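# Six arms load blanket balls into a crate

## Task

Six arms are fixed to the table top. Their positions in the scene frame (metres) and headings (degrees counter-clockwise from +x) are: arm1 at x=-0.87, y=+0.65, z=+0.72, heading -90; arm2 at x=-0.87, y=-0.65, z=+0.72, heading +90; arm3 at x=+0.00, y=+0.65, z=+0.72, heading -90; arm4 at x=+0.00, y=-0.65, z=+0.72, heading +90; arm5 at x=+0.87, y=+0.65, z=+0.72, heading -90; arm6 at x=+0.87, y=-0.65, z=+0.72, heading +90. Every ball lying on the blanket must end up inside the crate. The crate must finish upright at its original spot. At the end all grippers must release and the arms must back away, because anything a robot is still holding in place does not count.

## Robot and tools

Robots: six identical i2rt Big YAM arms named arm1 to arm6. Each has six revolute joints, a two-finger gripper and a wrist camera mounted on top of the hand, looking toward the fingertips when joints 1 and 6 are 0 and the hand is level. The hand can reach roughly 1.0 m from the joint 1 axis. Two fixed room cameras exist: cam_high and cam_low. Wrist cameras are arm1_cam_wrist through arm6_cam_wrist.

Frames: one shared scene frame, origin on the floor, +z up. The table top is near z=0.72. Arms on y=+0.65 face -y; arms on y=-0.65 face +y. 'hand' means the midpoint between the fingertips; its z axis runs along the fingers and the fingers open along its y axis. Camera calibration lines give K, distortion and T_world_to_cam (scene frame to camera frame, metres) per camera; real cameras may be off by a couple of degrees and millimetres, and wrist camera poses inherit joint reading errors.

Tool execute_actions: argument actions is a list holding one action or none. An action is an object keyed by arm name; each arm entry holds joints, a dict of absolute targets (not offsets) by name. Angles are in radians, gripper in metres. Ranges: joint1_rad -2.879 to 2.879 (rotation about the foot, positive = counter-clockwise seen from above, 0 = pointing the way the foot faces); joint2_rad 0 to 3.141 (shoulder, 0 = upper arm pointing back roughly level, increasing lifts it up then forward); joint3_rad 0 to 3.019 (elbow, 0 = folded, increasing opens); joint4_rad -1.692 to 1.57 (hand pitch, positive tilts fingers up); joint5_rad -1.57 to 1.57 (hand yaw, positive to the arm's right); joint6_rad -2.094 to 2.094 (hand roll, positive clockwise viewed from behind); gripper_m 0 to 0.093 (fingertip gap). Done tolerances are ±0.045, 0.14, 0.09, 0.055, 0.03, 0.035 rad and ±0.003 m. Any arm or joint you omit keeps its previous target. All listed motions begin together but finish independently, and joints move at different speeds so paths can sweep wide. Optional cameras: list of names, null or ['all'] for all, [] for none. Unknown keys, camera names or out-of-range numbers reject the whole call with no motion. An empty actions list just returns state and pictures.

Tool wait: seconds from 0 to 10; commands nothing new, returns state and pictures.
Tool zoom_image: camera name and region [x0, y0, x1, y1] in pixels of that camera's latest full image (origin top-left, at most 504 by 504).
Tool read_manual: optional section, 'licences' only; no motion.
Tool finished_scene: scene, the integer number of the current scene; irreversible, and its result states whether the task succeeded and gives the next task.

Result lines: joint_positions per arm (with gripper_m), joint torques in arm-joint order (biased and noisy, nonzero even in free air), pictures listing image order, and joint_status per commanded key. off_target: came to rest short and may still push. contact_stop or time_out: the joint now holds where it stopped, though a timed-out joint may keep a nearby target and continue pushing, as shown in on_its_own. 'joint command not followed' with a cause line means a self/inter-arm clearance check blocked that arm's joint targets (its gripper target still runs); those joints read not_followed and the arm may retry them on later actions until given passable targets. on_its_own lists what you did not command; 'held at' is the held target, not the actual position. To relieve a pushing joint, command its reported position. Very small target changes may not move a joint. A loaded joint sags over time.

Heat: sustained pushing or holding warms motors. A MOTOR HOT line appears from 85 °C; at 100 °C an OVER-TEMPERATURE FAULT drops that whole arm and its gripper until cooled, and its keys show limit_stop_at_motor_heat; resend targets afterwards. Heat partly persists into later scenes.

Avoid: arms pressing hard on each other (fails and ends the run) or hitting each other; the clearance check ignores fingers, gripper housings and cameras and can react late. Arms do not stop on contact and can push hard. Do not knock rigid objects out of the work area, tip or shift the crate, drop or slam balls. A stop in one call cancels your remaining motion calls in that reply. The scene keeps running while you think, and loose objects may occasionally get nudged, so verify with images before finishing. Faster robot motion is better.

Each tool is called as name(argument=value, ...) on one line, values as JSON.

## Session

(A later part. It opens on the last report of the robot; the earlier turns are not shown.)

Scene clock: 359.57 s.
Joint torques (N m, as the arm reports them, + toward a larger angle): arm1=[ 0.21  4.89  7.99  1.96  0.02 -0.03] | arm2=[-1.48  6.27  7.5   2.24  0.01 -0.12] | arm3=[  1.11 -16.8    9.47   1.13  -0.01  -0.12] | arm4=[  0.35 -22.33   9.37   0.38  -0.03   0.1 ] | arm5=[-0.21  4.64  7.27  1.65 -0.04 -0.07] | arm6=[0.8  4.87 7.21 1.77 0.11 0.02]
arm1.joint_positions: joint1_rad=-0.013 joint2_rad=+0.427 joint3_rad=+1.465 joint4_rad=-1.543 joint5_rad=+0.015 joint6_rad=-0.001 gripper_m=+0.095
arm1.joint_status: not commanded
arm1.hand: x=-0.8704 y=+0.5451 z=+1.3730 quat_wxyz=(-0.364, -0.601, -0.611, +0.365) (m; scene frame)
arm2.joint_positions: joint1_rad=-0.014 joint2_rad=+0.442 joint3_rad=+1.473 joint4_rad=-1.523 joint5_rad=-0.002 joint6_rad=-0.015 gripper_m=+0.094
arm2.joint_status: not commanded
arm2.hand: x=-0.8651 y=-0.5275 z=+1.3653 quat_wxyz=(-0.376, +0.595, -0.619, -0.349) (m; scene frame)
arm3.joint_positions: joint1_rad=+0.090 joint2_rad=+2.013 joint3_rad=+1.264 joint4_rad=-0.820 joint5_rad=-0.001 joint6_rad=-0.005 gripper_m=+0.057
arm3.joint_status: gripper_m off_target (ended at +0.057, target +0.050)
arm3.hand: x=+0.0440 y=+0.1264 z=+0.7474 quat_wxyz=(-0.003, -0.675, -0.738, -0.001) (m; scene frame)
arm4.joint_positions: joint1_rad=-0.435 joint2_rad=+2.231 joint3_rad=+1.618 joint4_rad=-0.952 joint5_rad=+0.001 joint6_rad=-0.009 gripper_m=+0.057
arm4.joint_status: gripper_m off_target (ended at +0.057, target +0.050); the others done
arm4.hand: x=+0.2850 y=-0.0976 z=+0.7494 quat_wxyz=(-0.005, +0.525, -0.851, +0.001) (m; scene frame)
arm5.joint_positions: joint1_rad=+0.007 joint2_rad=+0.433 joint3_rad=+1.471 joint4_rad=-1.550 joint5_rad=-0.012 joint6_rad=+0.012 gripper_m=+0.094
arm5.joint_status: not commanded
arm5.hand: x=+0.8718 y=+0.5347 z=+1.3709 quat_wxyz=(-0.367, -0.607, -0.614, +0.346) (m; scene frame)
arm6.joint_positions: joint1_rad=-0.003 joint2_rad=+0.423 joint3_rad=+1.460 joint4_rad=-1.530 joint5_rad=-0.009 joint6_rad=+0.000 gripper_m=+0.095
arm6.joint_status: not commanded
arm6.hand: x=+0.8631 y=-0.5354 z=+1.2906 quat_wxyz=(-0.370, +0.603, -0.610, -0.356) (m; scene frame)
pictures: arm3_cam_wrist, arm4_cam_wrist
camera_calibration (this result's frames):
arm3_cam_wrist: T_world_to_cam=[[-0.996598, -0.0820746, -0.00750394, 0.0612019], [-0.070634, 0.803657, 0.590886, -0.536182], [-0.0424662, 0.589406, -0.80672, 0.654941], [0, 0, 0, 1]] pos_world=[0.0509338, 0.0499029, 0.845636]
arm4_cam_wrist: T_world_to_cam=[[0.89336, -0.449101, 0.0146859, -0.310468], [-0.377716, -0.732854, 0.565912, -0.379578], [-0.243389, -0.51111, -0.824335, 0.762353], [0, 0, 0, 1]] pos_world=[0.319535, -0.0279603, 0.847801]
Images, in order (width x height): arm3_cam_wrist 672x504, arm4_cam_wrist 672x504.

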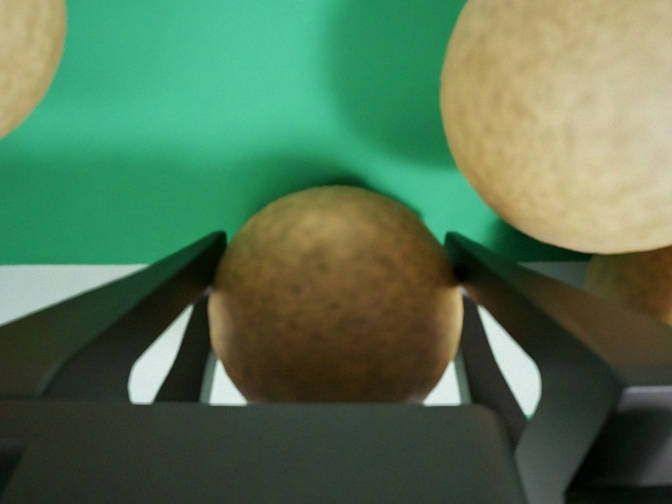

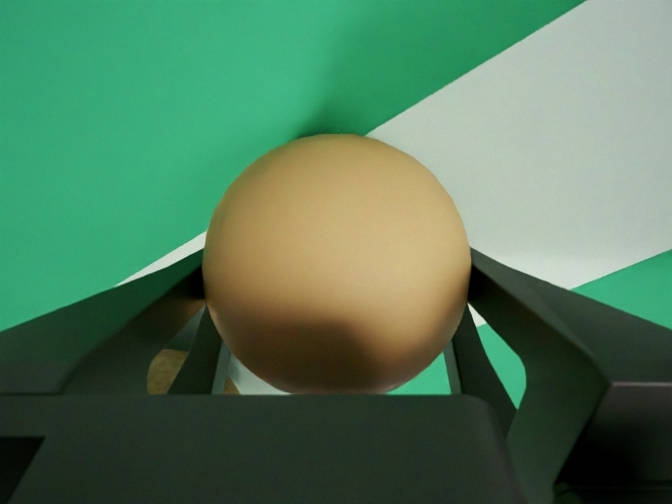

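execute_actions(actions=[{"arm3":{"joints":{"joint2_rad":1.4}},"arm4":{"joints":{"joint2_rad":1.4}}}], cameras=[])

execute_actions(actions=[{"arm3":{"joints":{"joint1_rad":-0.88,"joint3_rad":2.25,"joint4_rad":-1.0}},"arm4":{"joints":{"joint1_rad":0.86,"joint3_rad":2.22,"joint4_rad":-0.9}}}], cameras=[])

execute_actions(actions=[{"arm3":{"joints":{"joint2_rad":2.27}},"arm4":{"joints":{"joint2_rad":2.29}}}], cameras=["arm3_cam_wrist","arm4_cam_wrist","cam_high"])

Scene clock: 371.50 s.
Joint torques (N m, as the arm reports them, + toward a larger angle): arm1=[ 0.22  5.01  7.98  1.95  0.01 -0.02] | arm2=[-1.51  6.23  7.51  2.25  0.01 -0.12] | arm3=[  0.95 -10.81  13.38   2.31  -0.01  -0.12] | arm4=[  0.48 -14.51  12.3    1.8   -0.03   0.11] | arm5=[-0.11  4.65  7.28  1.67 -0.04 -0.06] | arm6=[-0.02  4.37  7.12  1.9   0.07  0.05]
arm1.joint_positions: joint1_rad=-0.013 joint2_rad=+0.427 joint3_rad=+1.465 joint4_rad=-1.543 joint5_rad=+0.015 joint6_rad=-0.001 gripper_m=+0.095
arm1.joint_status: not commanded
arm1.hand: x=-0.8704 y=+0.5451 z=+1.3730 quat_wxyz=(-0.364, -0.601, -0.611, +0.365) (m; scene frame)
arm2.joint_positions: joint1_rad=-0.014 joint2_rad=+0.442 joint3_rad=+1.473 joint4_rad=-1.523 joint5_rad=-0.002 joint6_rad=-0.015 gripper_m=+0.094
arm2.joint_status: not commanded
arm2.hand: x=-0.8651 y=-0.5275 z=+1.3653 quat_wxyz=(-0.376, +0.595, -0.619, -0.349) (m; scene frame)
arm3.joint_positions: joint1_rad=+0.090 joint2_rad=+1.394 joint3_rad=+1.264 joint4_rad=-0.820 joint5_rad=-0.001 joint6_rad=-0.005 gripper_m=+0.057
arm3.joint_status: all done
arm3.hand: x=+0.0441 y=+0.1086 z=+1.0754 quat_wxyz=(-0.227, -0.643, -0.702, +0.206) (m; scene frame)
arm4.joint_positions: joint1_rad=-0.435 joint2_rad=+1.410 joint3_rad=+1.618 joint4_rad=-0.952 joint5_rad=+0.001 joint6_rad=-0.009 gripper_m=+0.057
arm4.joint_status: all done
arm4.hand: x=+0.2649 y=-0.1310 z=+1.2540 quat_wxyz=(-0.345, +0.481, -0.779, -0.205) (m; scene frame)
arm5.joint_positions: joint1_rad=+0.007 joint2_rad=+0.433 joint3_rad=+1.471 joint4_rad=-1.550 joint5_rad=-0.012 joint6_rad=+0.012 gripper_m=+0.094
arm5.joint_status: not commanded
arm5.hand: x=+0.8718 y=+0.5347 z=+1.3709 quat_wxyz=(-0.367, -0.607, -0.614, +0.346) (m; scene frame)
arm6.joint_positions: joint1_rad=-0.003 joint2_rad=+0.423 joint3_rad=+1.460 joint4_rad=-1.530 joint5_rad=-0.009 joint6_rad=+0.000 gripper_m=+0.095
arm6.joint_status: not commanded
arm6.hand: x=+0.8631 y=-0.5354 z=+1.2906 quat_wxyz=(-0.370, +0.603, -0.610, -0.356) (m; scene frame)
pictures: none
No camera images: the call's "cameras" was empty. Leave "cameras" out to get every camera's image.

Scene clock: 373.43 s.
Joint torques (N m, as the arm reports them, + toward a larger angle): arm1=[ 0.4   4.78  7.92  2.    0.02 -0.03] | arm2=[-1.5   6.23  7.5   2.24  0.01 -0.12] | arm3=[ 1.37 -8.15 10.79  1.99 -0.18 -0.13] | arm4=[ -0.04 -11.06  13.51   2.64   0.11   0.11] | arm5=[-0.11  4.7   7.28  1.68 -0.04 -0.06] | arm6=[0.52 4.45 7.18 1.72 0.09 0.  ]
arm1.joint_positions: joint1_rad=-0.013 joint2_rad=+0.427 joint3_rad=+1.465 joint4_rad=-1.543 joint5_rad=+0.015 joint6_rad=-0.001 gripper_m=+0.095
arm1.joint_status: not commanded
arm1.hand: x=-0.8704 y=+0.5451 z=+1.3730 quat_wxyz=(-0.364, -0.601, -0.611, +0.365) (m; scene frame)
arm2.joint_positions: joint1_rad=-0.014 joint2_rad=+0.442 joint3_rad=+1.473 joint4_rad=-1.523 joint5_rad=-0.002 joint6_rad=-0.015 gripper_m=+0.094
arm2.joint_status: not commanded
arm2.hand: x=-0.8651 y=-0.5275 z=+1.3653 quat_wxyz=(-0.376, +0.595, -0.619, -0.349) (m; scene frame)
arm3.joint_positions: joint1_rad=-0.874 joint2_rad=+1.393 joint3_rad=+2.232 joint4_rad=-0.985 joint5_rad=+0.002 joint6_rad=-0.004 gripper_m=+0.057
arm3.joint_status: all done
arm3.hand: x=-0.4053 y=+0.3205 z=+1.5705 quat_wxyz=(-0.220, -0.713, -0.256, +0.614) (m; scene frame)
arm4.joint_positions: joint1_rad=+0.864 joint2_rad=+1.398 joint3_rad=+2.175 joint4_rad=-0.908 joint5_rad=-0.002 joint6_rad=-0.009 gripper_m=+0.057
arm4.joint_status: all done
arm4.hand: x=-0.4003 y=-0.2820 z=+1.5743 quat_wxyz=(-0.242, +0.704, -0.270, -0.611) (m; scene frame)
arm5.joint_positions: joint1_rad=+0.007 joint2_rad=+0.433 joint3_rad=+1.471 joint4_rad=-1.550 joint5_rad=-0.012 joint6_rad=+0.012 gripper_m=+0.094
arm5.joint_status: not commanded
arm5.hand: x=+0.8718 y=+0.5347 z=+1.3709 quat_wxyz=(-0.367, -0.607, -0.614, +0.346) (m; scene frame)
arm6.joint_positions: joint1_rad=-0.003 joint2_rad=+0.423 joint3_rad=+1.460 joint4_rad=-1.530 joint5_rad=-0.009 joint6_rad=+0.000 gripper_m=+0.095
arm6.joint_status: not commanded
arm6.hand: x=+0.8631 y=-0.5354 z=+1.2906 quat_wxyz=(-0.370, +0.603, -0.610, -0.356) (m; scene frame)
pictures: none
No camera images: the call's "cameras" was empty. Leave "cameras" out to get every camera's image.

Scene clock: 375.60 s.
Joint torques (N m, as the arm reports them, + toward a larger angle): arm1=[ 0.18  4.64  7.9   1.95  0.01 -0.04] | arm2=[-1.49  6.25  7.51  2.25  0.01 -0.12] | arm3=[  1.34 -21.32  14.72   1.63  -0.12  -0.13] | arm4=[ -0.1  -26.34  14.11   1.77   0.11   0.11] | arm5=[-0.17  4.67  7.3   1.69 -0.04 -0.06] | arm6=[0.46 4.53 7.15 1.74 0.13 0.02]
arm1.joint_positions: joint1_rad=-0.013 joint2_rad=+0.427 joint3_rad=+1.465 joint4_rad=-1.543 joint5_rad=+0.015 joint6_rad=-0.001 gripper_m=+0.095
arm1.joint_status: not commanded
arm1.hand: x=-0.8704 y=+0.5451 z=+1.3730 quat_wxyz=(-0.364, -0.601, -0.611, +0.365) (m; scene frame)
arm2.joint_positions: joint1_rad=-0.014 joint2_rad=+0.442 joint3_rad=+1.473 joint4_rad=-1.523 joint5_rad=-0.002 joint6_rad=-0.015 gripper_m=+0.094
arm2.joint_status: not commanded
arm2.hand: x=-0.8651 y=-0.5275 z=+1.3653 quat_wxyz=(-0.376, +0.595, -0.619, -0.349) (m; scene frame)
arm3.joint_positions: joint1_rad=-0.874 joint2_rad=+2.242 joint3_rad=+2.218 joint4_rad=-0.997 joint5_rad=+0.002 joint6_rad=-0.004 gripper_m=+0.057
arm3.joint_status: all done
arm3.hand: x=-0.6340 y=+0.1280 z=+0.9730 quat_wxyz=(-0.092, -0.905, -0.327, +0.254) (m; scene frame)
arm4.joint_positions: joint1_rad=+0.864 joint2_rad=+2.275 joint3_rad=+2.192 joint4_rad=-0.905 joint5_rad=-0.002 joint6_rad=-0.009 gripper_m=+0.057
arm4.joint_status: all done
arm4.hand: x=-0.6136 y=-0.0831 z=+0.9602 quat_wxyz=(-0.105, +0.894, -0.345, -0.265) (m; scene frame)
arm5.joint_positions: joint1_rad=+0.007 joint2_rad=+0.433 joint3_rad=+1.471 joint4_rad=-1.550 joint5_rad=-0.012 joint6_rad=+0.012 gripper_m=+0.094
arm5.joint_status: not commanded
arm5.hand: x=+0.8718 y=+0.5347 z=+1.3709 quat_wxyz=(-0.367, -0.607, -0.614, +0.346) (m; scene frame)
arm6.joint_positions: joint1_rad=-0.003 joint2_rad=+0.423 joint3_rad=+1.460 joint4_rad=-1.530 joint5_rad=-0.009 joint6_rad=+0.000 gripper_m=+0.095
arm6.joint_status: not commanded
arm6.hand: x=+0.8631 y=-0.5354 z=+1.2906 quat_wxyz=(-0.370, +0.603, -0.610, -0.356) (m; scene frame)
pictures: arm3_cam_wrist, arm4_cam_wrist, cam_high
camera_calibration (this result's frames):
arm3_cam_wrist: T_world_to_cam=[[-0.635565, 0.772029, -0.00532169, -0.495298], [0.768769, 0.633486, 0.0876945, 0.324902], [0.0710739, 0.0516444, -0.996133, 1.13232], [0, 0, 0, 1]] pos_world=[-0.645048, 0.118085, 1.09682]
arm4_cam_wrist: T_world_to_cam=[[0.675675, 0.737104, 0.0119262, 0.463403], [0.736574, -0.675679, 0.0302692, 0.375163], [0.0303698, -0.0116676, -0.999471, 1.10243], [0, 0, 0, 1]] pos_world=[-0.622925, -0.0752234, 1.08496]
Images, in order (width x height): arm3_cam_wrist 672x504, arm4_cam_wrist 672x504, cam_high 672x504.

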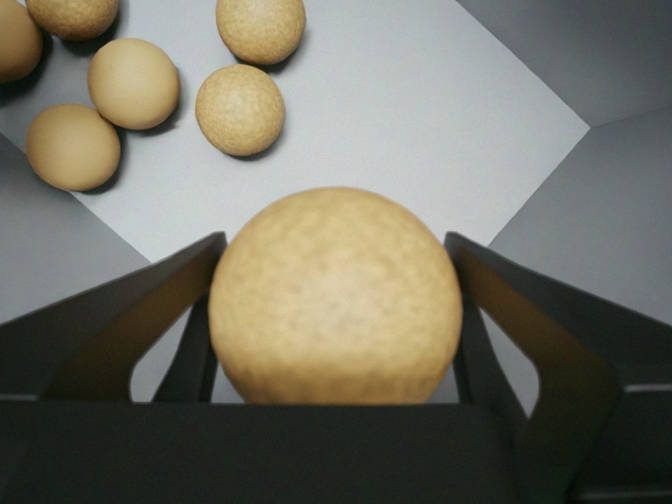

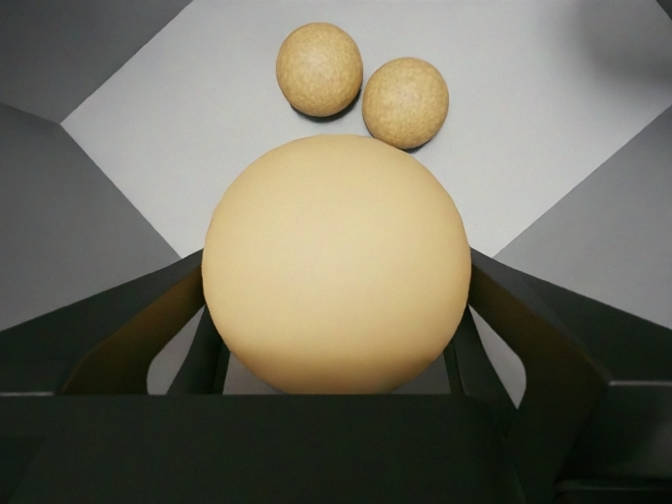

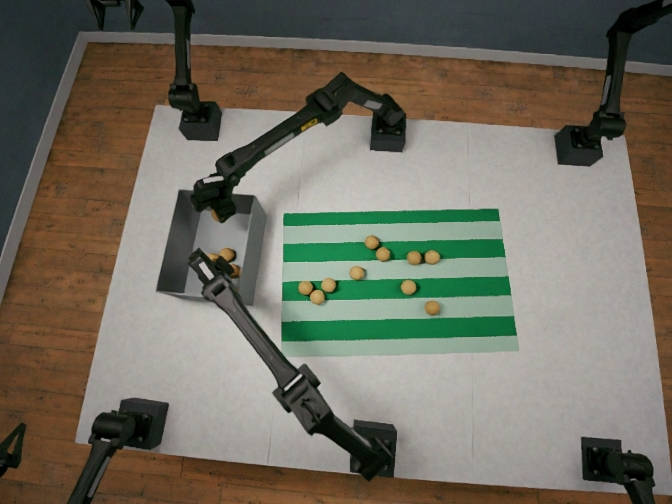

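execute_actions(actions=[{"arm3":{"joints":{"gripper_m":0.084}},"arm4":{"joints":{"gripper_m":0.088}}}], cameras=[])

execute_actions(actions=[{"arm3":{"joints":{"joint2_rad":1.4}},"arm4":{"joints":{"joint2_rad":1.4}}}], cameras=[])

execute_actions(actions=[{"arm3":{"joints":{"joint1_rad":-0.083,"joint3_rad":1.296,"joint4_rad":-0.82}},"arm4":{"joints":{"joint1_rad":-0.33,"joint3_rad":1.388,"joint4_rad":-0.841}}}], cameras=[])

execute_actions(actions=[{"arm3":{"joints":{"joint2_rad":1.89}},"arm4":{"joints":{"joint2_rad":1.98}}}], cameras=["arm3_cam_wrist","arm4_cam_wrist"])

Scene clock: 386.03 s.
Joint torques (N m, as the arm reports them, + toward a larger angle): arm1=[ 0.26  4.7   7.92  1.99  0.02 -0.04] | arm2=[-1.49  6.21  7.5   2.24  0.02 -0.12] | arm3=[  0.99 -20.72  14.76   1.72  -0.14  -0.1 ] | arm4=[ -0.08 -25.38  13.93   1.79   0.11   0.11] | arm5=[-0.17  4.71  7.31  1.67 -0.04 -0.06] | arm6=[0.85 3.87 7.12 1.93 0.12 0.04]
arm1.joint_positions: joint1_rad=-0.013 joint2_rad=+0.427 joint3_rad=+1.465 joint4_rad=-1.543 joint5_rad=+0.015 joint6_rad=-0.001 gripper_m=+0.095
arm1.joint_status: not commanded
arm1.hand: x=-0.8704 y=+0.5451 z=+1.3730 quat_wxyz=(-0.364, -0.601, -0.611, +0.365) (m; scene frame)
arm2.joint_positions: joint1_rad=-0.014 joint2_rad=+0.442 joint3_rad=+1.473 joint4_rad=-1.523 joint5_rad=-0.002 joint6_rad=-0.015 gripper_m=+0.094
arm2.joint_status: not commanded
arm2.hand: x=-0.8651 y=-0.5275 z=+1.3653 quat_wxyz=(-0.376, +0.595, -0.619, -0.349) (m; scene frame)
arm3.joint_positions: joint1_rad=-0.874 joint2_rad=+2.242 joint3_rad=+2.218 joint4_rad=-0.997 joint5_rad=+0.002 joint6_rad=-0.004 gripper_m=+0.084
arm3.joint_status: all done
arm3.hand: x=-0.6340 y=+0.1280 z=+0.9730 quat_wxyz=(-0.092, -0.905, -0.327, +0.254) (m; scene frame)
arm4.joint_positions: joint1_rad=+0.864 joint2_rad=+2.275 joint3_rad=+2.192 joint4_rad=-0.905 joint5_rad=-0.002 joint6_rad=-0.009 gripper_m=+0.088
arm4.joint_status: all done
arm4.hand: x=-0.6136 y=-0.0831 z=+0.9602 quat_wxyz=(-0.105, +0.894, -0.345, -0.265) (m; scene frame)
arm5.joint_positions: joint1_rad=+0.007 joint2_rad=+0.433 joint3_rad=+1.471 joint4_rad=-1.550 joint5_rad=-0.012 joint6_rad=+0.012 gripper_m=+0.094
arm5.joint_status: not commanded
arm5.hand: x=+0.8718 y=+0.5347 z=+1.3709 quat_wxyz=(-0.367, -0.607, -0.614, +0.346) (m; scene frame)
arm6.joint_positions: joint1_rad=-0.003 joint2_rad=+0.423 joint3_rad=+1.460 joint4_rad=-1.530 joint5_rad=-0.009 joint6_rad=+0.000 gripper_m=+0.095
arm6.joint_status: not commanded
arm6.hand: x=+0.8631 y=-0.5354 z=+1.2906 quat_wxyz=(-0.370, +0.603, -0.610, -0.356) (m; scene frame)
pictures: none
No camera images: the call's "cameras" was empty. Leave "cameras" out to get every camera's image.

Scene clock: 388.40 s.
Joint torques (N m, as the arm reports them, + toward a larger angle): arm1=[ 0.31  4.75  7.93  1.99  0.01 -0.04] | arm2=[-1.48  6.28  7.49  2.23  0.01 -0.12] | arm3=[ 1.47 -7.9  10.89  2.51 -0.14 -0.1 ] | arm4=[-0.03 -9.41  9.73  2.17  0.12  0.11] | arm5=[-0.26  4.66  7.27  1.67 -0.04 -0.07] | arm6=[1.26 4.13 7.05 1.67 0.09 0.02]
arm1.joint_positions: joint1_rad=-0.013 joint2_rad=+0.427 joint3_rad=+1.465 joint4_rad=-1.543 joint5_rad=+0.015 joint6_rad=-0.001 gripper_m=+0.095
arm1.joint_status: not commanded
arm1.hand: x=-0.8704 y=+0.5451 z=+1.3730 quat_wxyz=(-0.364, -0.601, -0.611, +0.365) (m; scene frame)
arm2.joint_positions: joint1_rad=-0.014 joint2_rad=+0.442 joint3_rad=+1.473 joint4_rad=-1.523 joint5_rad=-0.002 joint6_rad=-0.015 gripper_m=+0.094
arm2.joint_status: not commanded
arm2.hand: x=-0.8651 y=-0.5275 z=+1.3653 quat_wxyz=(-0.376, +0.595, -0.619, -0.349) (m; scene frame)
arm3.joint_positions: joint1_rad=-0.874 joint2_rad=+1.386 joint3_rad=+2.231 joint4_rad=-0.998 joint5_rad=+0.002 joint6_rad=-0.004 gripper_m=+0.084
arm3.joint_status: all done
arm3.hand: x=-0.4017 y=+0.3235 z=+1.5706 quat_wxyz=(-0.220, -0.715, -0.257, +0.612) (m; scene frame)
arm4.joint_positions: joint1_rad=+0.864 joint2_rad=+1.391 joint3_rad=+2.212 joint4_rad=-0.898 joint5_rad=-0.002 joint6_rad=-0.009 gripper_m=+0.088
arm4.joint_status: all done
arm4.hand: x=-0.3904 y=-0.2913 z=+1.5998 quat_wxyz=(-0.250, +0.686, -0.264, -0.630) (m; scene frame)
arm5.joint_positions: joint1_rad=+0.007 joint2_rad=+0.433 joint3_rad=+1.471 joint4_rad=-1.550 joint5_rad=-0.012 joint6_rad=+0.012 gripper_m=+0.094
arm5.joint_status: not commanded
arm5.hand: x=+0.8718 y=+0.5347 z=+1.3709 quat_wxyz=(-0.367, -0.607, -0.614, +0.346) (m; scene frame)
arm6.joint_positions: joint1_rad=-0.003 joint2_rad=+0.423 joint3_rad=+1.460 joint4_rad=-1.530 joint5_rad=-0.009 joint6_rad=+0.000 gripper_m=+0.095
arm6.joint_status: not commanded
arm6.hand: x=+0.8631 y=-0.5354 z=+1.2906 quat_wxyz=(-0.370, +0.603, -0.610, -0.356) (m; scene frame)
pictures: none
No camera images: the call's "cameras" was empty. Leave "cameras" out to get every camera's image.

Scene clock: 390.13 s.
Joint torques (N m, as the arm reports them, + toward a larger angle): arm1=[ 0.25  4.83  7.92  2.    0.02 -0.04] | arm2=[-1.46  6.27  7.5   2.26  0.01 -0.12] | arm3=[  1.35 -11.32  12.23   2.46   0.01  -0.12] | arm4=[  0.96 -12.75  11.32   1.87  -0.04   0.11] | arm5=[-0.09  4.65  7.3   1.68 -0.04 -0.07] | arm6=[0.39 4.5  7.17 1.85 0.11 0.05]
arm1.joint_positions: joint1_rad=-0.013 joint2_rad=+0.427 joint3_rad=+1.465 joint4_rad=-1.543 joint5_rad=+0.015 joint6_rad=-0.001 gripper_m=+0.095
arm1.joint_status: not commanded
arm1.hand: x=-0.8704 y=+0.5451 z=+1.3730 quat_wxyz=(-0.364, -0.601, -0.611, +0.365) (m; scene frame)
arm2.joint_positions: joint1_rad=-0.014 joint2_rad=+0.442 joint3_rad=+1.473 joint4_rad=-1.523 joint5_rad=-0.002 joint6_rad=-0.015 gripper_m=+0.094
arm2.joint_status: not commanded
arm2.hand: x=-0.8651 y=-0.5275 z=+1.3653 quat_wxyz=(-0.376, +0.595, -0.619, -0.349) (m; scene frame)
arm3.joint_positions: joint1_rad=-0.075 joint2_rad=+1.399 joint3_rad=+1.293 joint4_rad=-0.828 joint5_rad=-0.002 joint6_rad=-0.004 gripper_m=+0.084
arm3.joint_status: all done
arm3.hand: x=-0.0459 y=+0.1023 z=+1.0868 quat_wxyz=(-0.215, -0.697, -0.645, +0.229) (m; scene frame)
arm4.joint_positions: joint1_rad=-0.335 joint2_rad=+1.397 joint3_rad=+1.393 joint4_rad=-0.844 joint5_rad=+0.002 joint6_rad=-0.008 gripper_m=+0.088
arm4.joint_status: all done
arm4.hand: x=+0.2071 y=-0.1213 z=+1.1558 quat_wxyz=(-0.295, +0.530, -0.770, -0.195) (m; scene frame)
arm5.joint_positions: joint1_rad=+0.007 joint2_rad=+0.433 joint3_rad=+1.471 joint4_rad=-1.550 joint5_rad=-0.012 joint6_rad=+0.012 gripper_m=+0.094
arm5.joint_status: not commanded
arm5.hand: x=+0.8718 y=+0.5347 z=+1.3709 quat_wxyz=(-0.367, -0.607, -0.614, +0.346) (m; scene frame)
arm6.joint_positions: joint1_rad=-0.003 joint2_rad=+0.423 joint3_rad=+1.460 joint4_rad=-1.530 joint5_rad=-0.009 joint6_rad=+0.000 gripper_m=+0.095
arm6.joint_status: not commanded
arm6.hand: x=+0.8631 y=-0.5354 z=+1.2906 quat_wxyz=(-0.370, +0.603, -0.610, -0.356) (m; scene frame)
pictures: none
No camera images: the call's "cameras" was empty. Leave "cameras" out to get every camera's image.

Scene clock: 391.67 s.
Joint torques (N m, as the arm reports them, + toward a larger angle): arm1=[ 0.28  4.55  7.96  1.94  0.   -0.04] | arm2=[-1.52  6.28  7.51  2.23  0.01 -0.12] | arm3=[  1.31 -15.69  10.83   1.41   0.    -0.12] | arm4=[  0.64 -19.53   9.59   0.85  -0.05   0.1 ] | arm5=[-0.17  4.64  7.28  1.7  -0.04 -0.06] | arm6=[0.5  4.29 7.25 1.85 0.08 0.02]
arm1.joint_positions: joint1_rad=-0.013 joint2_rad=+0.427 joint3_rad=+1.465 joint4_rad=-1.543 joint5_rad=+0.015 joint6_rad=-0.001 gripper_m=+0.095
arm1.joint_status: not commanded
arm1.hand: x=-0.8704 y=+0.5451 z=+1.3730 quat_wxyz=(-0.364, -0.601, -0.611, +0.365) (m; scene frame)
arm2.joint_positions: joint1_rad=-0.014 joint2_rad=+0.442 joint3_rad=+1.473 joint4_rad=-1.523 joint5_rad=-0.002 joint6_rad=-0.015 gripper_m=+0.094
arm2.joint_status: not commanded
arm2.hand: x=-0.8651 y=-0.5275 z=+1.3653 quat_wxyz=(-0.376, +0.595, -0.619, -0.349) (m; scene frame)
arm3.joint_positions: joint1_rad=-0.075 joint2_rad=+1.884 joint3_rad=+1.279 joint4_rad=-0.828 joint5_rad=-0.002 joint6_rad=-0.004 gripper_m=+0.084
arm3.joint_status: all done
arm3.hand: x=-0.0448 y=+0.1008 z=+0.8184 quat_wxyz=(-0.049, -0.732, -0.678, +0.049) (m; scene frame)
arm4.joint_positions: joint1_rad=-0.335 joint2_rad=+1.980 joint3_rad=+1.379 joint4_rad=-0.844 joint5_rad=+0.002 joint6_rad=-0.008 gripper_m=+0.088
arm4.joint_status: all done
arm4.hand: x=+0.2136 y=-0.1097 z=+0.8178 quat_wxyz=(-0.055, +0.565, -0.822, -0.033) (m; scene frame)
arm5.joint_positions: joint1_rad=+0.007 joint2_rad=+0.433 joint3_rad=+1.471 joint4_rad=-1.550 joint5_rad=-0.012 joint6_rad=+0.012 gripper_m=+0.094
arm5.joint_status: not commanded
arm5.hand: x=+0.8718 y=+0.5347 z=+1.3709 quat_wxyz=(-0.367, -0.607, -0.614, +0.346) (m; scene frame)
arm6.joint_positions: joint1_rad=-0.003 joint2_rad=+0.423 joint3_rad=+1.460 joint4_rad=-1.530 joint5_rad=-0.009 joint6_rad=+0.000 gripper_m=+0.095
arm6.joint_status: not commanded
arm6.hand: x=+0.8631 y=-0.5354 z=+1.2906 quat_wxyz=(-0.370, +0.603, -0.610, -0.356) (m; scene frame)
pictures: arm3_cam_wrist, arm4_cam_wrist
camera_calibration (this result's frames):
arm3_cam_wrist: T_world_to_cam=[[-0.996562, 0.0824112, -0.00847288, -0.0446555], [0.0684299, 0.876487, 0.476538, -0.471354], [0.0466984, 0.47432, -0.879113, 0.798366], [0, 0, 0, 1]] pos_world=[-0.0495298, 0.0381346, 0.926094]
arm4_cam_wrist: T_world_to_cam=[[0.932973, -0.359589, 0.0160427, -0.252808], [-0.325725, -0.824462, 0.46278, -0.390982], [-0.153184, -0.436987, -0.886328, 0.834688], [0, 0, 0, 1]] pos_world=[0.236371, -0.0485096, 0.924802]
Images, in order (width x height): arm3_cam_wrist 672x504, arm4_cam_wrist 672x504.

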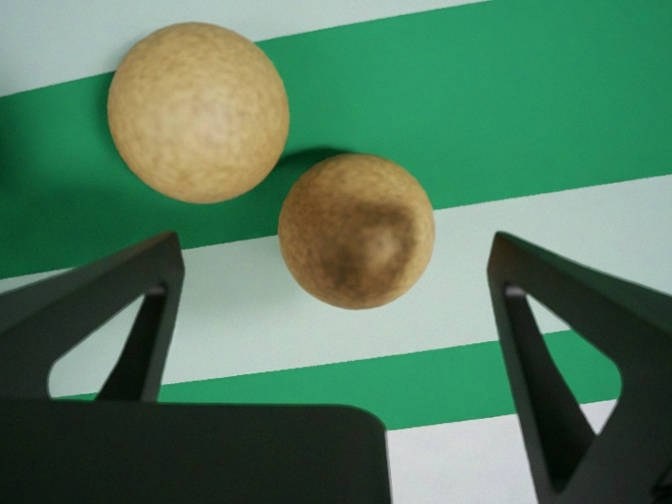

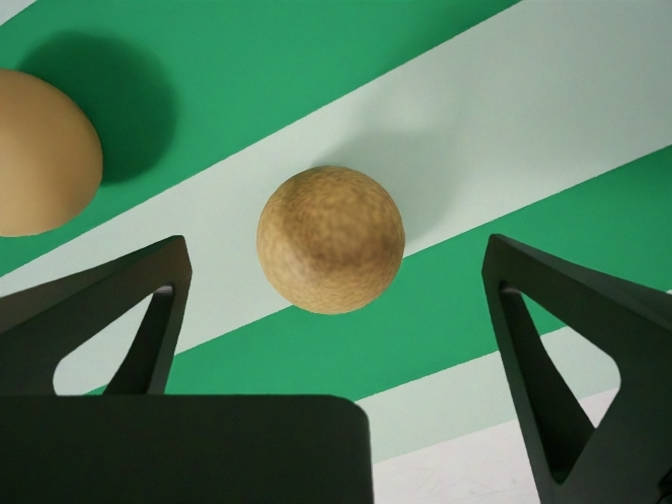

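execute_actions(actions=[{"arm3":{"joints":{"joint1_rad":-0.1}},"arm4":{"joints":{"joint3_rad":1.35,"joint4_rad":-0.825,"joint2_rad":1.96}}}], cameras=[])

execute_actions(actions=[{"arm3":{"joints":{"joint2_rad":2.02}},"arm4":{"joints":{"joint2_rad":2.09}}}], cameras=["arm3_cam_wrist","arm4_cam_wrist"])

Scene clock: 398.87 s.
Joint torques (N m, as the arm reports them, + toward a larger angle): arm1=[ 0.41  4.76  7.85  1.96  0.02 -0.02] | arm2=[-1.55  6.25  7.51  2.25  0.01 -0.12] | arm3=[  1.21 -15.37  10.79   1.34   0.    -0.12] | arm4=[  0.72 -20.55   7.57   1.18  -0.05   0.1 ] | arm5=[-0.25  4.71  7.29  1.68 -0.04 -0.06] | arm6=[0.25 4.17 7.13 1.74 0.12 0.02]
arm1.joint_positions: joint1_rad=-0.013 joint2_rad=+0.427 joint3_rad=+1.465 joint4_rad=-1.543 joint5_rad=+0.015 joint6_rad=-0.001 gripper_m=+0.095
arm1.joint_status: not commanded
arm1.hand: x=-0.8704 y=+0.5451 z=+1.3730 quat_wxyz=(-0.364, -0.601, -0.611, +0.365) (m; scene frame)
arm2.joint_positions: joint1_rad=-0.014 joint2_rad=+0.442 joint3_rad=+1.473 joint4_rad=-1.523 joint5_rad=-0.002 joint6_rad=-0.015 gripper_m=+0.094
arm2.joint_status: not commanded
arm2.hand: x=-0.8651 y=-0.5275 z=+1.3653 quat_wxyz=(-0.376, +0.595, -0.619, -0.349) (m; scene frame)
arm3.joint_positions: joint1_rad=-0.092 joint2_rad=+1.884 joint3_rad=+1.279 joint4_rad=-0.828 joint5_rad=-0.002 joint6_rad=-0.004 gripper_m=+0.084
arm3.joint_status: all done
arm3.hand: x=-0.0540 y=+0.1016 z=+0.8183 quat_wxyz=(-0.049, -0.738, -0.672, +0.049) (m; scene frame)
arm4.joint_positions: joint1_rad=-0.335 joint2_rad=+1.972 joint3_rad=+1.361 joint4_rad=-0.835 joint5_rad=+0.002 joint6_rad=-0.008 gripper_m=+0.088
arm4.joint_status: all done
arm4.hand: x=+0.2116 y=-0.1147 z=+0.8159 quat_wxyz=(-0.054, +0.565, -0.822, -0.032) (m; scene frame)
arm5.joint_positions: joint1_rad=+0.007 joint2_rad=+0.433 joint3_rad=+1.471 joint4_rad=-1.550 joint5_rad=-0.012 joint6_rad=+0.012 gripper_m=+0.094
arm5.joint_status: not commanded
arm5.hand: x=+0.8718 y=+0.5347 z=+1.3709 quat_wxyz=(-0.367, -0.607, -0.614, +0.346) (m; scene frame)
arm6.joint_positions: joint1_rad=-0.003 joint2_rad=+0.423 joint3_rad=+1.460 joint4_rad=-1.530 joint5_rad=-0.009 joint6_rad=+0.000 gripper_m=+0.095
arm6.joint_status: not commanded
arm6.hand: x=+0.8631 y=-0.5354 z=+1.2906 quat_wxyz=(-0.370, +0.603, -0.610, -0.356) (m; scene frame)
pictures: none
No camera images: the call's "cameras" was empty. Leave "cameras" out to get every camera's image.

Scene clock: 399.93 s.
Joint torques (N m, as the arm reports them, + toward a larger angle): arm1=[ 0.45  4.66  7.98  2.01  0.   -0.03] | arm2=[-1.5   6.28  7.5   2.24  0.01 -0.12] | arm3=[  1.21 -16.42   9.54   1.03   0.    -0.11] | arm4=[  0.64 -21.02   7.45   0.74  -0.05   0.1 ] | arm5=[-0.14  4.64  7.29  1.68 -0.05 -0.07] | arm6=[0.5  4.   7.14 1.75 0.13 0.04]
arm1.joint_positions: joint1_rad=-0.013 joint2_rad=+0.427 joint3_rad=+1.465 joint4_rad=-1.543 joint5_rad=+0.015 joint6_rad=-0.001 gripper_m=+0.095
arm1.joint_status: not commanded
arm1.hand: x=-0.8704 y=+0.5451 z=+1.3730 quat_wxyz=(-0.364, -0.601, -0.611, +0.365) (m; scene frame)
arm2.joint_positions: joint1_rad=-0.014 joint2_rad=+0.442 joint3_rad=+1.473 joint4_rad=-1.523 joint5_rad=-0.002 joint6_rad=-0.015 gripper_m=+0.094
arm2.joint_status: not commanded
arm2.hand: x=-0.8651 y=-0.5275 z=+1.3653 quat_wxyz=(-0.376, +0.595, -0.619, -0.349) (m; scene frame)
arm3.joint_positions: joint1_rad=-0.092 joint2_rad=+2.021 joint3_rad=+1.279 joint4_rad=-0.828 joint5_rad=-0.002 joint6_rad=-0.004 gripper_m=+0.084
arm3.joint_status: all done
arm3.hand: x=-0.0516 y=+0.1229 z=+0.7472 quat_wxyz=(-0.003, -0.739, -0.673, -0.001) (m; scene frame)
arm4.joint_positions: joint1_rad=-0.335 joint2_rad=+2.099 joint3_rad=+1.352 joint4_rad=-0.832 joint5_rad=+0.002 joint6_rad=-0.008 gripper_m=+0.088
arm4.joint_status: all done
arm4.hand: x=+0.2024 y=-0.1391 z=+0.7442 quat_wxyz=(+0.001, +0.566, -0.824, +0.005) (m; scene frame)
arm5.joint_positions: joint1_rad=+0.007 joint2_rad=+0.433 joint3_rad=+1.471 joint4_rad=-1.550 joint5_rad=-0.012 joint6_rad=+0.012 gripper_m=+0.094
arm5.joint_status: not commanded
arm5.hand: x=+0.8718 y=+0.5347 z=+1.3709 quat_wxyz=(-0.367, -0.607, -0.614, +0.346) (m; scene frame)
arm6.joint_positions: joint1_rad=-0.003 joint2_rad=+0.423 joint3_rad=+1.460 joint4_rad=-1.530 joint5_rad=-0.009 joint6_rad=+0.000 gripper_m=+0.095
arm6.joint_status: not commanded
arm6.hand: x=+0.8631 y=-0.5354 z=+1.2906 quat_wxyz=(-0.370, +0.603, -0.610, -0.356) (m; scene frame)
pictures: arm3_cam_wrist, arm4_cam_wrist
camera_calibration (this result's frames):
arm3_cam_wrist: T_world_to_cam=[[-0.99499, 0.0996313, -0.00824781, -0.0560525], [0.0754262, 0.802282, 0.592161, -0.533282], [0.0656148, 0.588572, -0.805778, 0.657747], [0, 0, 0, 1]] pos_world=[-0.0587062, 0.0462959, 0.845324]
arm4_cam_wrist: T_world_to_cam=[[0.933489, -0.358294, 0.0149844, -0.250925], [-0.30043, -0.75855, 0.578224, -0.466712], [-0.195808, -0.544268, -0.81574, 0.696036], [0, 0, 0, 1]] pos_world=[0.230311, -0.0650998, 0.841408]
Images, in order (width x height): arm3_cam_wrist 672x504, arm4_cam_wrist 672x504.

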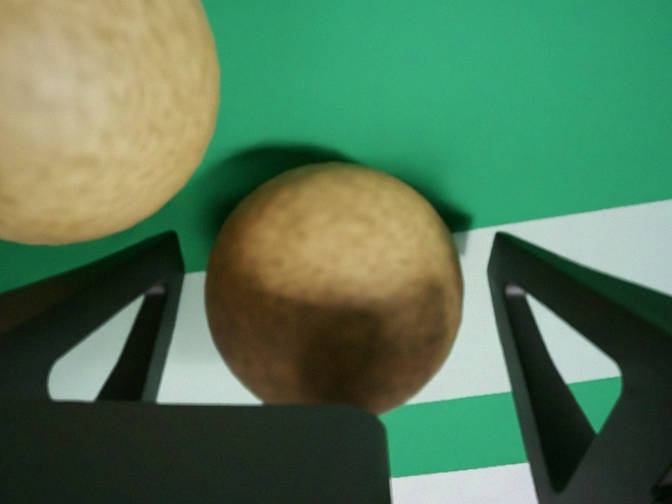

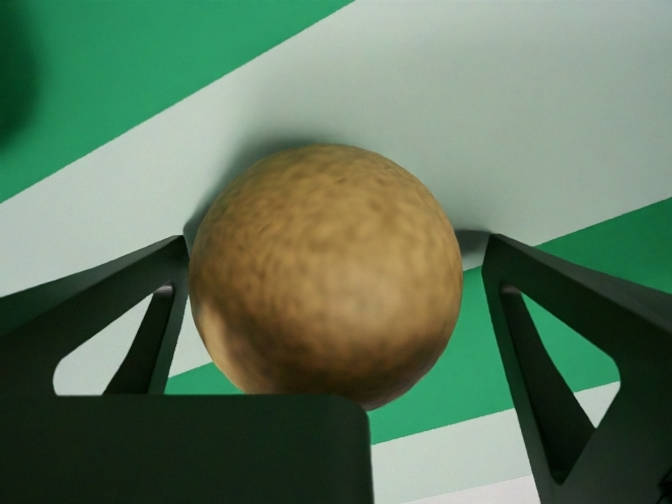

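execute_actions(actions=[{"arm3":{"joints":{"gripper_m":0.05}},"arm4":{"joints":{"gripper_m":0.05}}}], cameras=[])

execute_actions(actions=[{"arm3":{"joints":{"joint2_rad":1.4}},"arm4":{"joints":{"joint2_rad":1.4}}}], cameras=[])

execute_actions(actions=[{"arm3":{"joints":{"joint1_rad":-0.88,"joint3_rad":2.25,"joint4_rad":-1.0}},"arm4":{"joints":{"joint1_rad":0.86,"joint3_rad":2.22,"joint4_rad":-0.9}}}], cameras=[])

execute_actions(actions=[{"arm3":{"joints":{"joint2_rad":2.27}},"arm4":{"joints":{"joint2_rad":2.29}}}], cameras=["arm3_cam_wrist","arm4_cam_wrist"])

Scene clock: 416.70 s.
Joint torques (N m, as the arm reports them, + toward a larger angle): arm1=[ 0.2   4.58  7.96  1.95  0.   -0.03] | arm2=[-1.47  6.29  7.5   2.25  0.01 -0.12] | arm3=[  1.19 -16.94   9.48   1.04  -0.01  -0.12] | arm4=[  0.63 -20.76   7.41   0.78  -0.03   0.11] | arm5=[-0.13  4.72  7.27  1.68 -0.04 -0.06] | arm6=[1.34 4.62 7.29 1.67 0.13 0.01]
arm1.joint_positions: joint1_rad=-0.013 joint2_rad=+0.427 joint3_rad=+1.465 joint4_rad=-1.543 joint5_rad=+0.015 joint6_rad=-0.001 gripper_m=+0.095
arm1.joint_status: not commanded
arm1.hand: x=-0.8704 y=+0.5451 z=+1.3730 quat_wxyz=(-0.364, -0.601, -0.611, +0.365) (m; scene frame)
arm2.joint_positions: joint1_rad=-0.014 joint2_rad=+0.442 joint3_rad=+1.473 joint4_rad=-1.523 joint5_rad=-0.002 joint6_rad=-0.015 gripper_m=+0.094
arm2.joint_status: not commanded
arm2.hand: x=-0.8651 y=-0.5275 z=+1.3653 quat_wxyz=(-0.376, +0.595, -0.619, -0.349) (m; scene frame)
arm3.joint_positions: joint1_rad=-0.092 joint2_rad=+2.021 joint3_rad=+1.279 joint4_rad=-0.828 joint5_rad=-0.002 joint6_rad=-0.004 gripper_m=+0.057
arm3.joint_status: gripper_m off_target (ended at +0.057, target +0.050)
arm3.hand: x=-0.0516 y=+0.1229 z=+0.7472 quat_wxyz=(-0.003, -0.739, -0.673, -0.001) (m; scene frame)
arm4.joint_positions: joint1_rad=-0.335 joint2_rad=+2.099 joint3_rad=+1.352 joint4_rad=-0.832 joint5_rad=+0.001 joint6_rad=-0.008 gripper_m=+0.057
arm4.joint_status: gripper_m off_target (ended at +0.057, target +0.050)
arm4.hand: x=+0.2023 y=-0.1391 z=+0.7442 quat_wxyz=(+0.002, +0.566, -0.824, +0.005) (m; scene frame)
arm5.joint_positions: joint1_rad=+0.007 joint2_rad=+0.433 joint3_rad=+1.471 joint4_rad=-1.550 joint5_rad=-0.012 joint6_rad=+0.012 gripper_m=+0.094
arm5.joint_status: not commanded
arm5.hand: x=+0.8718 y=+0.5347 z=+1.3709 quat_wxyz=(-0.367, -0.607, -0.614, +0.346) (m; scene frame)
arm6.joint_positions: joint1_rad=-0.003 joint2_rad=+0.423 joint3_rad=+1.460 joint4_rad=-1.530 joint5_rad=-0.009 joint6_rad=+0.000 gripper_m=+0.095
arm6.joint_status: not commanded
arm6.hand: x=+0.8631 y=-0.5354 z=+1.2906 quat_wxyz=(-0.370, +0.603, -0.610, -0.356) (m; scene frame)
pictures: none
No camera images: the call's "cameras" was empty. Leave "cameras" out to get every camera's image.

Scene clock: 418.30 s.
Joint torques (N m, as the arm reports them, + toward a larger angle): arm1=[ 0.18  4.86  7.92  1.95  0.04 -0.03] | arm2=[-1.49  6.28  7.51  2.24  0.01 -0.12] | arm3=[  0.78 -11.21  13.48   2.34  -0.01  -0.12] | arm4=[  0.67 -14.06  11.58   2.02  -0.04   0.11] | arm5=[-0.22  4.67  7.28  1.69 -0.04 -0.06] | arm6=[0.7  4.34 7.25 1.86 0.13 0.01]
arm1.joint_positions: joint1_rad=-0.013 joint2_rad=+0.427 joint3_rad=+1.465 joint4_rad=-1.543 joint5_rad=+0.015 joint6_rad=-0.001 gripper_m=+0.095
arm1.joint_status: not commanded
arm1.hand: x=-0.8704 y=+0.5451 z=+1.3730 quat_wxyz=(-0.364, -0.601, -0.611, +0.365) (m; scene frame)
arm2.joint_positions: joint1_rad=-0.014 joint2_rad=+0.442 joint3_rad=+1.473 joint4_rad=-1.523 joint5_rad=-0.002 joint6_rad=-0.015 gripper_m=+0.094
arm2.joint_status: not commanded
arm2.hand: x=-0.8651 y=-0.5275 z=+1.3653 quat_wxyz=(-0.376, +0.595, -0.619, -0.349) (m; scene frame)
arm3.joint_positions: joint1_rad=-0.092 joint2_rad=+1.394 joint3_rad=+1.279 joint4_rad=-0.828 joint5_rad=-0.002 joint6_rad=-0.004 gripper_m=+0.057
arm3.joint_status: all done
arm3.hand: x=-0.0547 y=+0.1072 z=+1.0817 quat_wxyz=(-0.210, -0.703, -0.640, +0.228) (m; scene frame)
arm4.joint_positions: joint1_rad=-0.335 joint2_rad=+1.405 joint3_rad=+1.348 joint4_rad=-0.831 joint5_rad=+0.001 joint6_rad=-0.008 gripper_m=+0.057
arm4.joint_status: all done
arm4.hand: x=+0.2053 y=-0.1260 z=+1.1294 quat_wxyz=(-0.280, +0.534, -0.776, -0.185) (m; scene frame)
arm5.joint_positions: joint1_rad=+0.007 joint2_rad=+0.433 joint3_rad=+1.471 joint4_rad=-1.550 joint5_rad=-0.012 joint6_rad=+0.012 gripper_m=+0.094
arm5.joint_status: not commanded
arm5.hand: x=+0.8718 y=+0.5347 z=+1.3709 quat_wxyz=(-0.367, -0.607, -0.614, +0.346) (m; scene frame)
arm6.joint_positions: joint1_rad=-0.003 joint2_rad=+0.423 joint3_rad=+1.460 joint4_rad=-1.530 joint5_rad=-0.009 joint6_rad=+0.000 gripper_m=+0.095
arm6.joint_status: not commanded
arm6.hand: x=+0.8631 y=-0.5354 z=+1.2906 quat_wxyz=(-0.370, +0.603, -0.610, -0.356) (m; scene frame)
pictures: none
No camera images: the call's "cameras" was empty. Leave "cameras" out to get every camera's image.

Scene clock: 420.20 s.
Joint torques (N m, as the arm reports them, + toward a larger angle): arm1=[ 0.31  4.91  7.95  1.97  0.01 -0.04] | arm2=[-1.5   6.26  7.52  2.25  0.01 -0.12] | arm3=[ 1.75 -8.63 10.75  2.09 -0.15 -0.11] | arm4=[  0.21 -10.53  12.61   2.26   0.13   0.11] | arm5=[-0.19  4.68  7.27  1.68 -0.04 -0.06] | arm6=[1.12 4.45 7.2  1.66 0.12 0.03]
arm1.joint_positions: joint1_rad=-0.013 joint2_rad=+0.427 joint3_rad=+1.465 joint4_rad=-1.543 joint5_rad=+0.015 joint6_rad=-0.001 gripper_m=+0.095
arm1.joint_status: not commanded
arm1.hand: x=-0.8704 y=+0.5451 z=+1.3730 quat_wxyz=(-0.364, -0.601, -0.611, +0.365) (m; scene frame)
arm2.joint_positions: joint1_rad=-0.014 joint2_rad=+0.442 joint3_rad=+1.473 joint4_rad=-1.523 joint5_rad=-0.002 joint6_rad=-0.015 gripper_m=+0.094
arm2.joint_status: not commanded
arm2.hand: x=-0.8651 y=-0.5275 z=+1.3653 quat_wxyz=(-0.376, +0.595, -0.619, -0.349) (m; scene frame)
arm3.joint_positions: joint1_rad=-0.879 joint2_rad=+1.395 joint3_rad=+2.234 joint4_rad=-0.986 joint5_rad=+0.002 joint6_rad=-0.004 gripper_m=+0.057
arm3.joint_status: all done
arm3.hand: x=-0.4072 y=+0.3223 z=+1.5708 quat_wxyz=(-0.219, -0.714, -0.254, +0.615) (m; scene frame)
arm4.joint_positions: joint1_rad=+0.861 joint2_rad=+1.394 joint3_rad=+2.184 joint4_rad=-0.900 joint5_rad=-0.002 joint6_rad=-0.008 gripper_m=+0.057
arm4.joint_status: all done
arm4.hand: x=-0.3961 y=-0.2838 z=+1.5829 quat_wxyz=(-0.246, +0.697, -0.269, -0.618) (m; scene frame)
arm5.joint_positions: joint1_rad=+0.007 joint2_rad=+0.433 joint3_rad=+1.471 joint4_rad=-1.550 joint5_rad=-0.012 joint6_rad=+0.012 gripper_m=+0.094
arm5.joint_status: not commanded
arm5.hand: x=+0.8718 y=+0.5347 z=+1.3709 quat_wxyz=(-0.367, -0.607, -0.614, +0.346) (m; scene frame)
arm6.joint_positions: joint1_rad=-0.003 joint2_rad=+0.423 joint3_rad=+1.460 joint4_rad=-1.530 joint5_rad=-0.009 joint6_rad=+0.000 gripper_m=+0.095
arm6.joint_status: not commanded
arm6.hand: x=+0.8631 y=-0.5354 z=+1.2906 quat_wxyz=(-0.370, +0.603, -0.610, -0.356) (m; scene frame)
pictures: none
No camera images: the call's "cameras" was empty. Leave "cameras" out to get every camera's image.

Scene clock: 422.33 s.
Joint torques (N m, as the arm reports them, + toward a larger angle): arm1=[ 0.05  4.68  7.93  1.94 -0.01 -0.06] | arm2=[-1.47  6.32  7.51  2.23  0.01 -0.12] | arm3=[  1.55 -20.72  14.75   1.69  -0.14  -0.13] | arm4=[  0.15 -25.48  13.88   1.77   0.13   0.1 ] | arm5=[-0.2   4.61  7.28  1.67 -0.04 -0.06] | arm6=[0.05 4.47 7.35 1.66 0.12 0.04]
arm1.joint_positions: joint1_rad=-0.013 joint2_rad=+0.427 joint3_rad=+1.465 joint4_rad=-1.543 joint5_rad=+0.015 joint6_rad=-0.001 gripper_m=+0.095
arm1.joint_status: not commanded
arm1.hand: x=-0.8704 y=+0.5451 z=+1.3730 quat_wxyz=(-0.364, -0.601, -0.611, +0.365) (m; scene frame)
arm2.joint_positions: joint1_rad=-0.014 joint2_rad=+0.442 joint3_rad=+1.473 joint4_rad=-1.523 joint5_rad=-0.002 joint6_rad=-0.015 gripper_m=+0.094
arm2.joint_status: not commanded
arm2.hand: x=-0.8651 y=-0.5275 z=+1.3653 quat_wxyz=(-0.376, +0.595, -0.619, -0.349) (m; scene frame)
arm3.joint_positions: joint1_rad=-0.879 joint2_rad=+2.241 joint3_rad=+2.219 joint4_rad=-0.997 joint5_rad=+0.002 joint6_rad=-0.004 gripper_m=+0.057
arm3.joint_status: all done
arm3.hand: x=-0.6366 y=+0.1311 z=+0.9738 quat_wxyz=(-0.092, -0.906, -0.325, +0.255) (m; scene frame)
arm4.joint_positions: joint1_rad=+0.861 joint2_rad=+2.275 joint3_rad=+2.192 joint4_rad=-0.905 joint5_rad=-0.002 joint6_rad=-0.008 gripper_m=+0.057
arm4.joint_status: all done
arm4.hand: x=-0.6120 y=-0.0812 z=+0.9607 quat_wxyz=(-0.105, +0.894, -0.346, -0.265) (m; scene frame)
arm5.joint_positions: joint1_rad=+0.007 joint2_rad=+0.433 joint3_rad=+1.471 joint4_rad=-1.550 joint5_rad=-0.012 joint6_rad=+0.012 gripper_m=+0.094
arm5.joint_status: not commanded
arm5.hand: x=+0.8718 y=+0.5347 z=+1.3709 quat_wxyz=(-0.367, -0.607, -0.614, +0.346) (m; scene frame)
arm6.joint_positions: joint1_rad=-0.003 joint2_rad=+0.423 joint3_rad=+1.460 joint4_rad=-1.530 joint5_rad=-0.009 joint6_rad=+0.000 gripper_m=+0.095
arm6.joint_status: not commanded
arm6.hand: x=+0.8631 y=-0.5354 z=+1.2906 quat_wxyz=(-0.370, +0.603, -0.610, -0.356) (m; scene frame)
pictures: arm3_cam_wrist, arm4_cam_wrist
camera_calibration (this result's frames):
arm3_cam_wrist: T_world_to_cam=[[-0.631883, 0.775044, -0.00563841, -0.497045], [0.771837, 0.629898, 0.0865759, 0.328396], [0.0706517, 0.0503539, -0.996229, 1.13313], [0, 0, 0, 1]] pos_world=[-0.6476, 0.121319, 1.09762]
arm4_cam_wrist: T_world_to_cam=[[0.678012, 0.734962, 0.011416, 0.462662], [0.734462, -0.678009, 0.0294989, 0.374482], [0.0294208, -0.011616, -0.9995, 1.10236], [0, 0, 0, 1]] pos_world=[-0.621165, -0.073332, 1.08548]
Images, in order (width x height): arm3_cam_wrist 672x504, arm4_cam_wrist 672x504.

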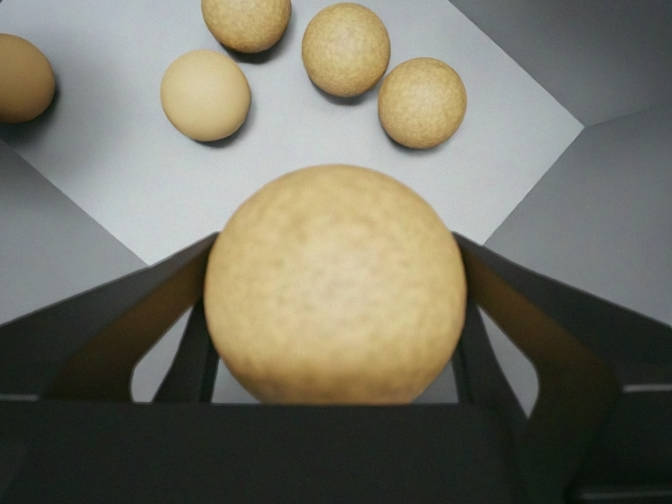

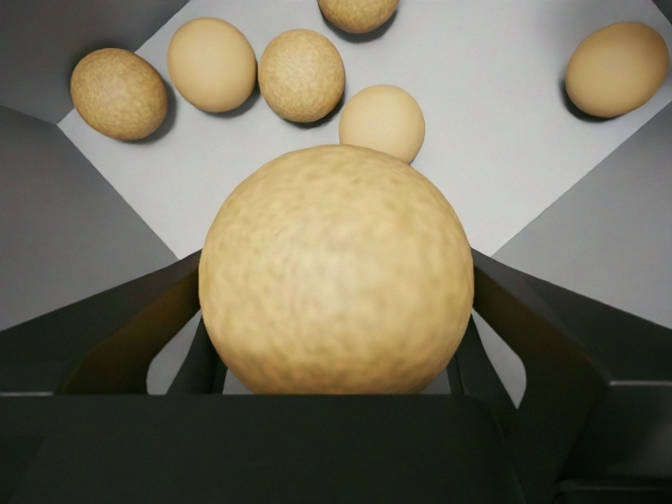

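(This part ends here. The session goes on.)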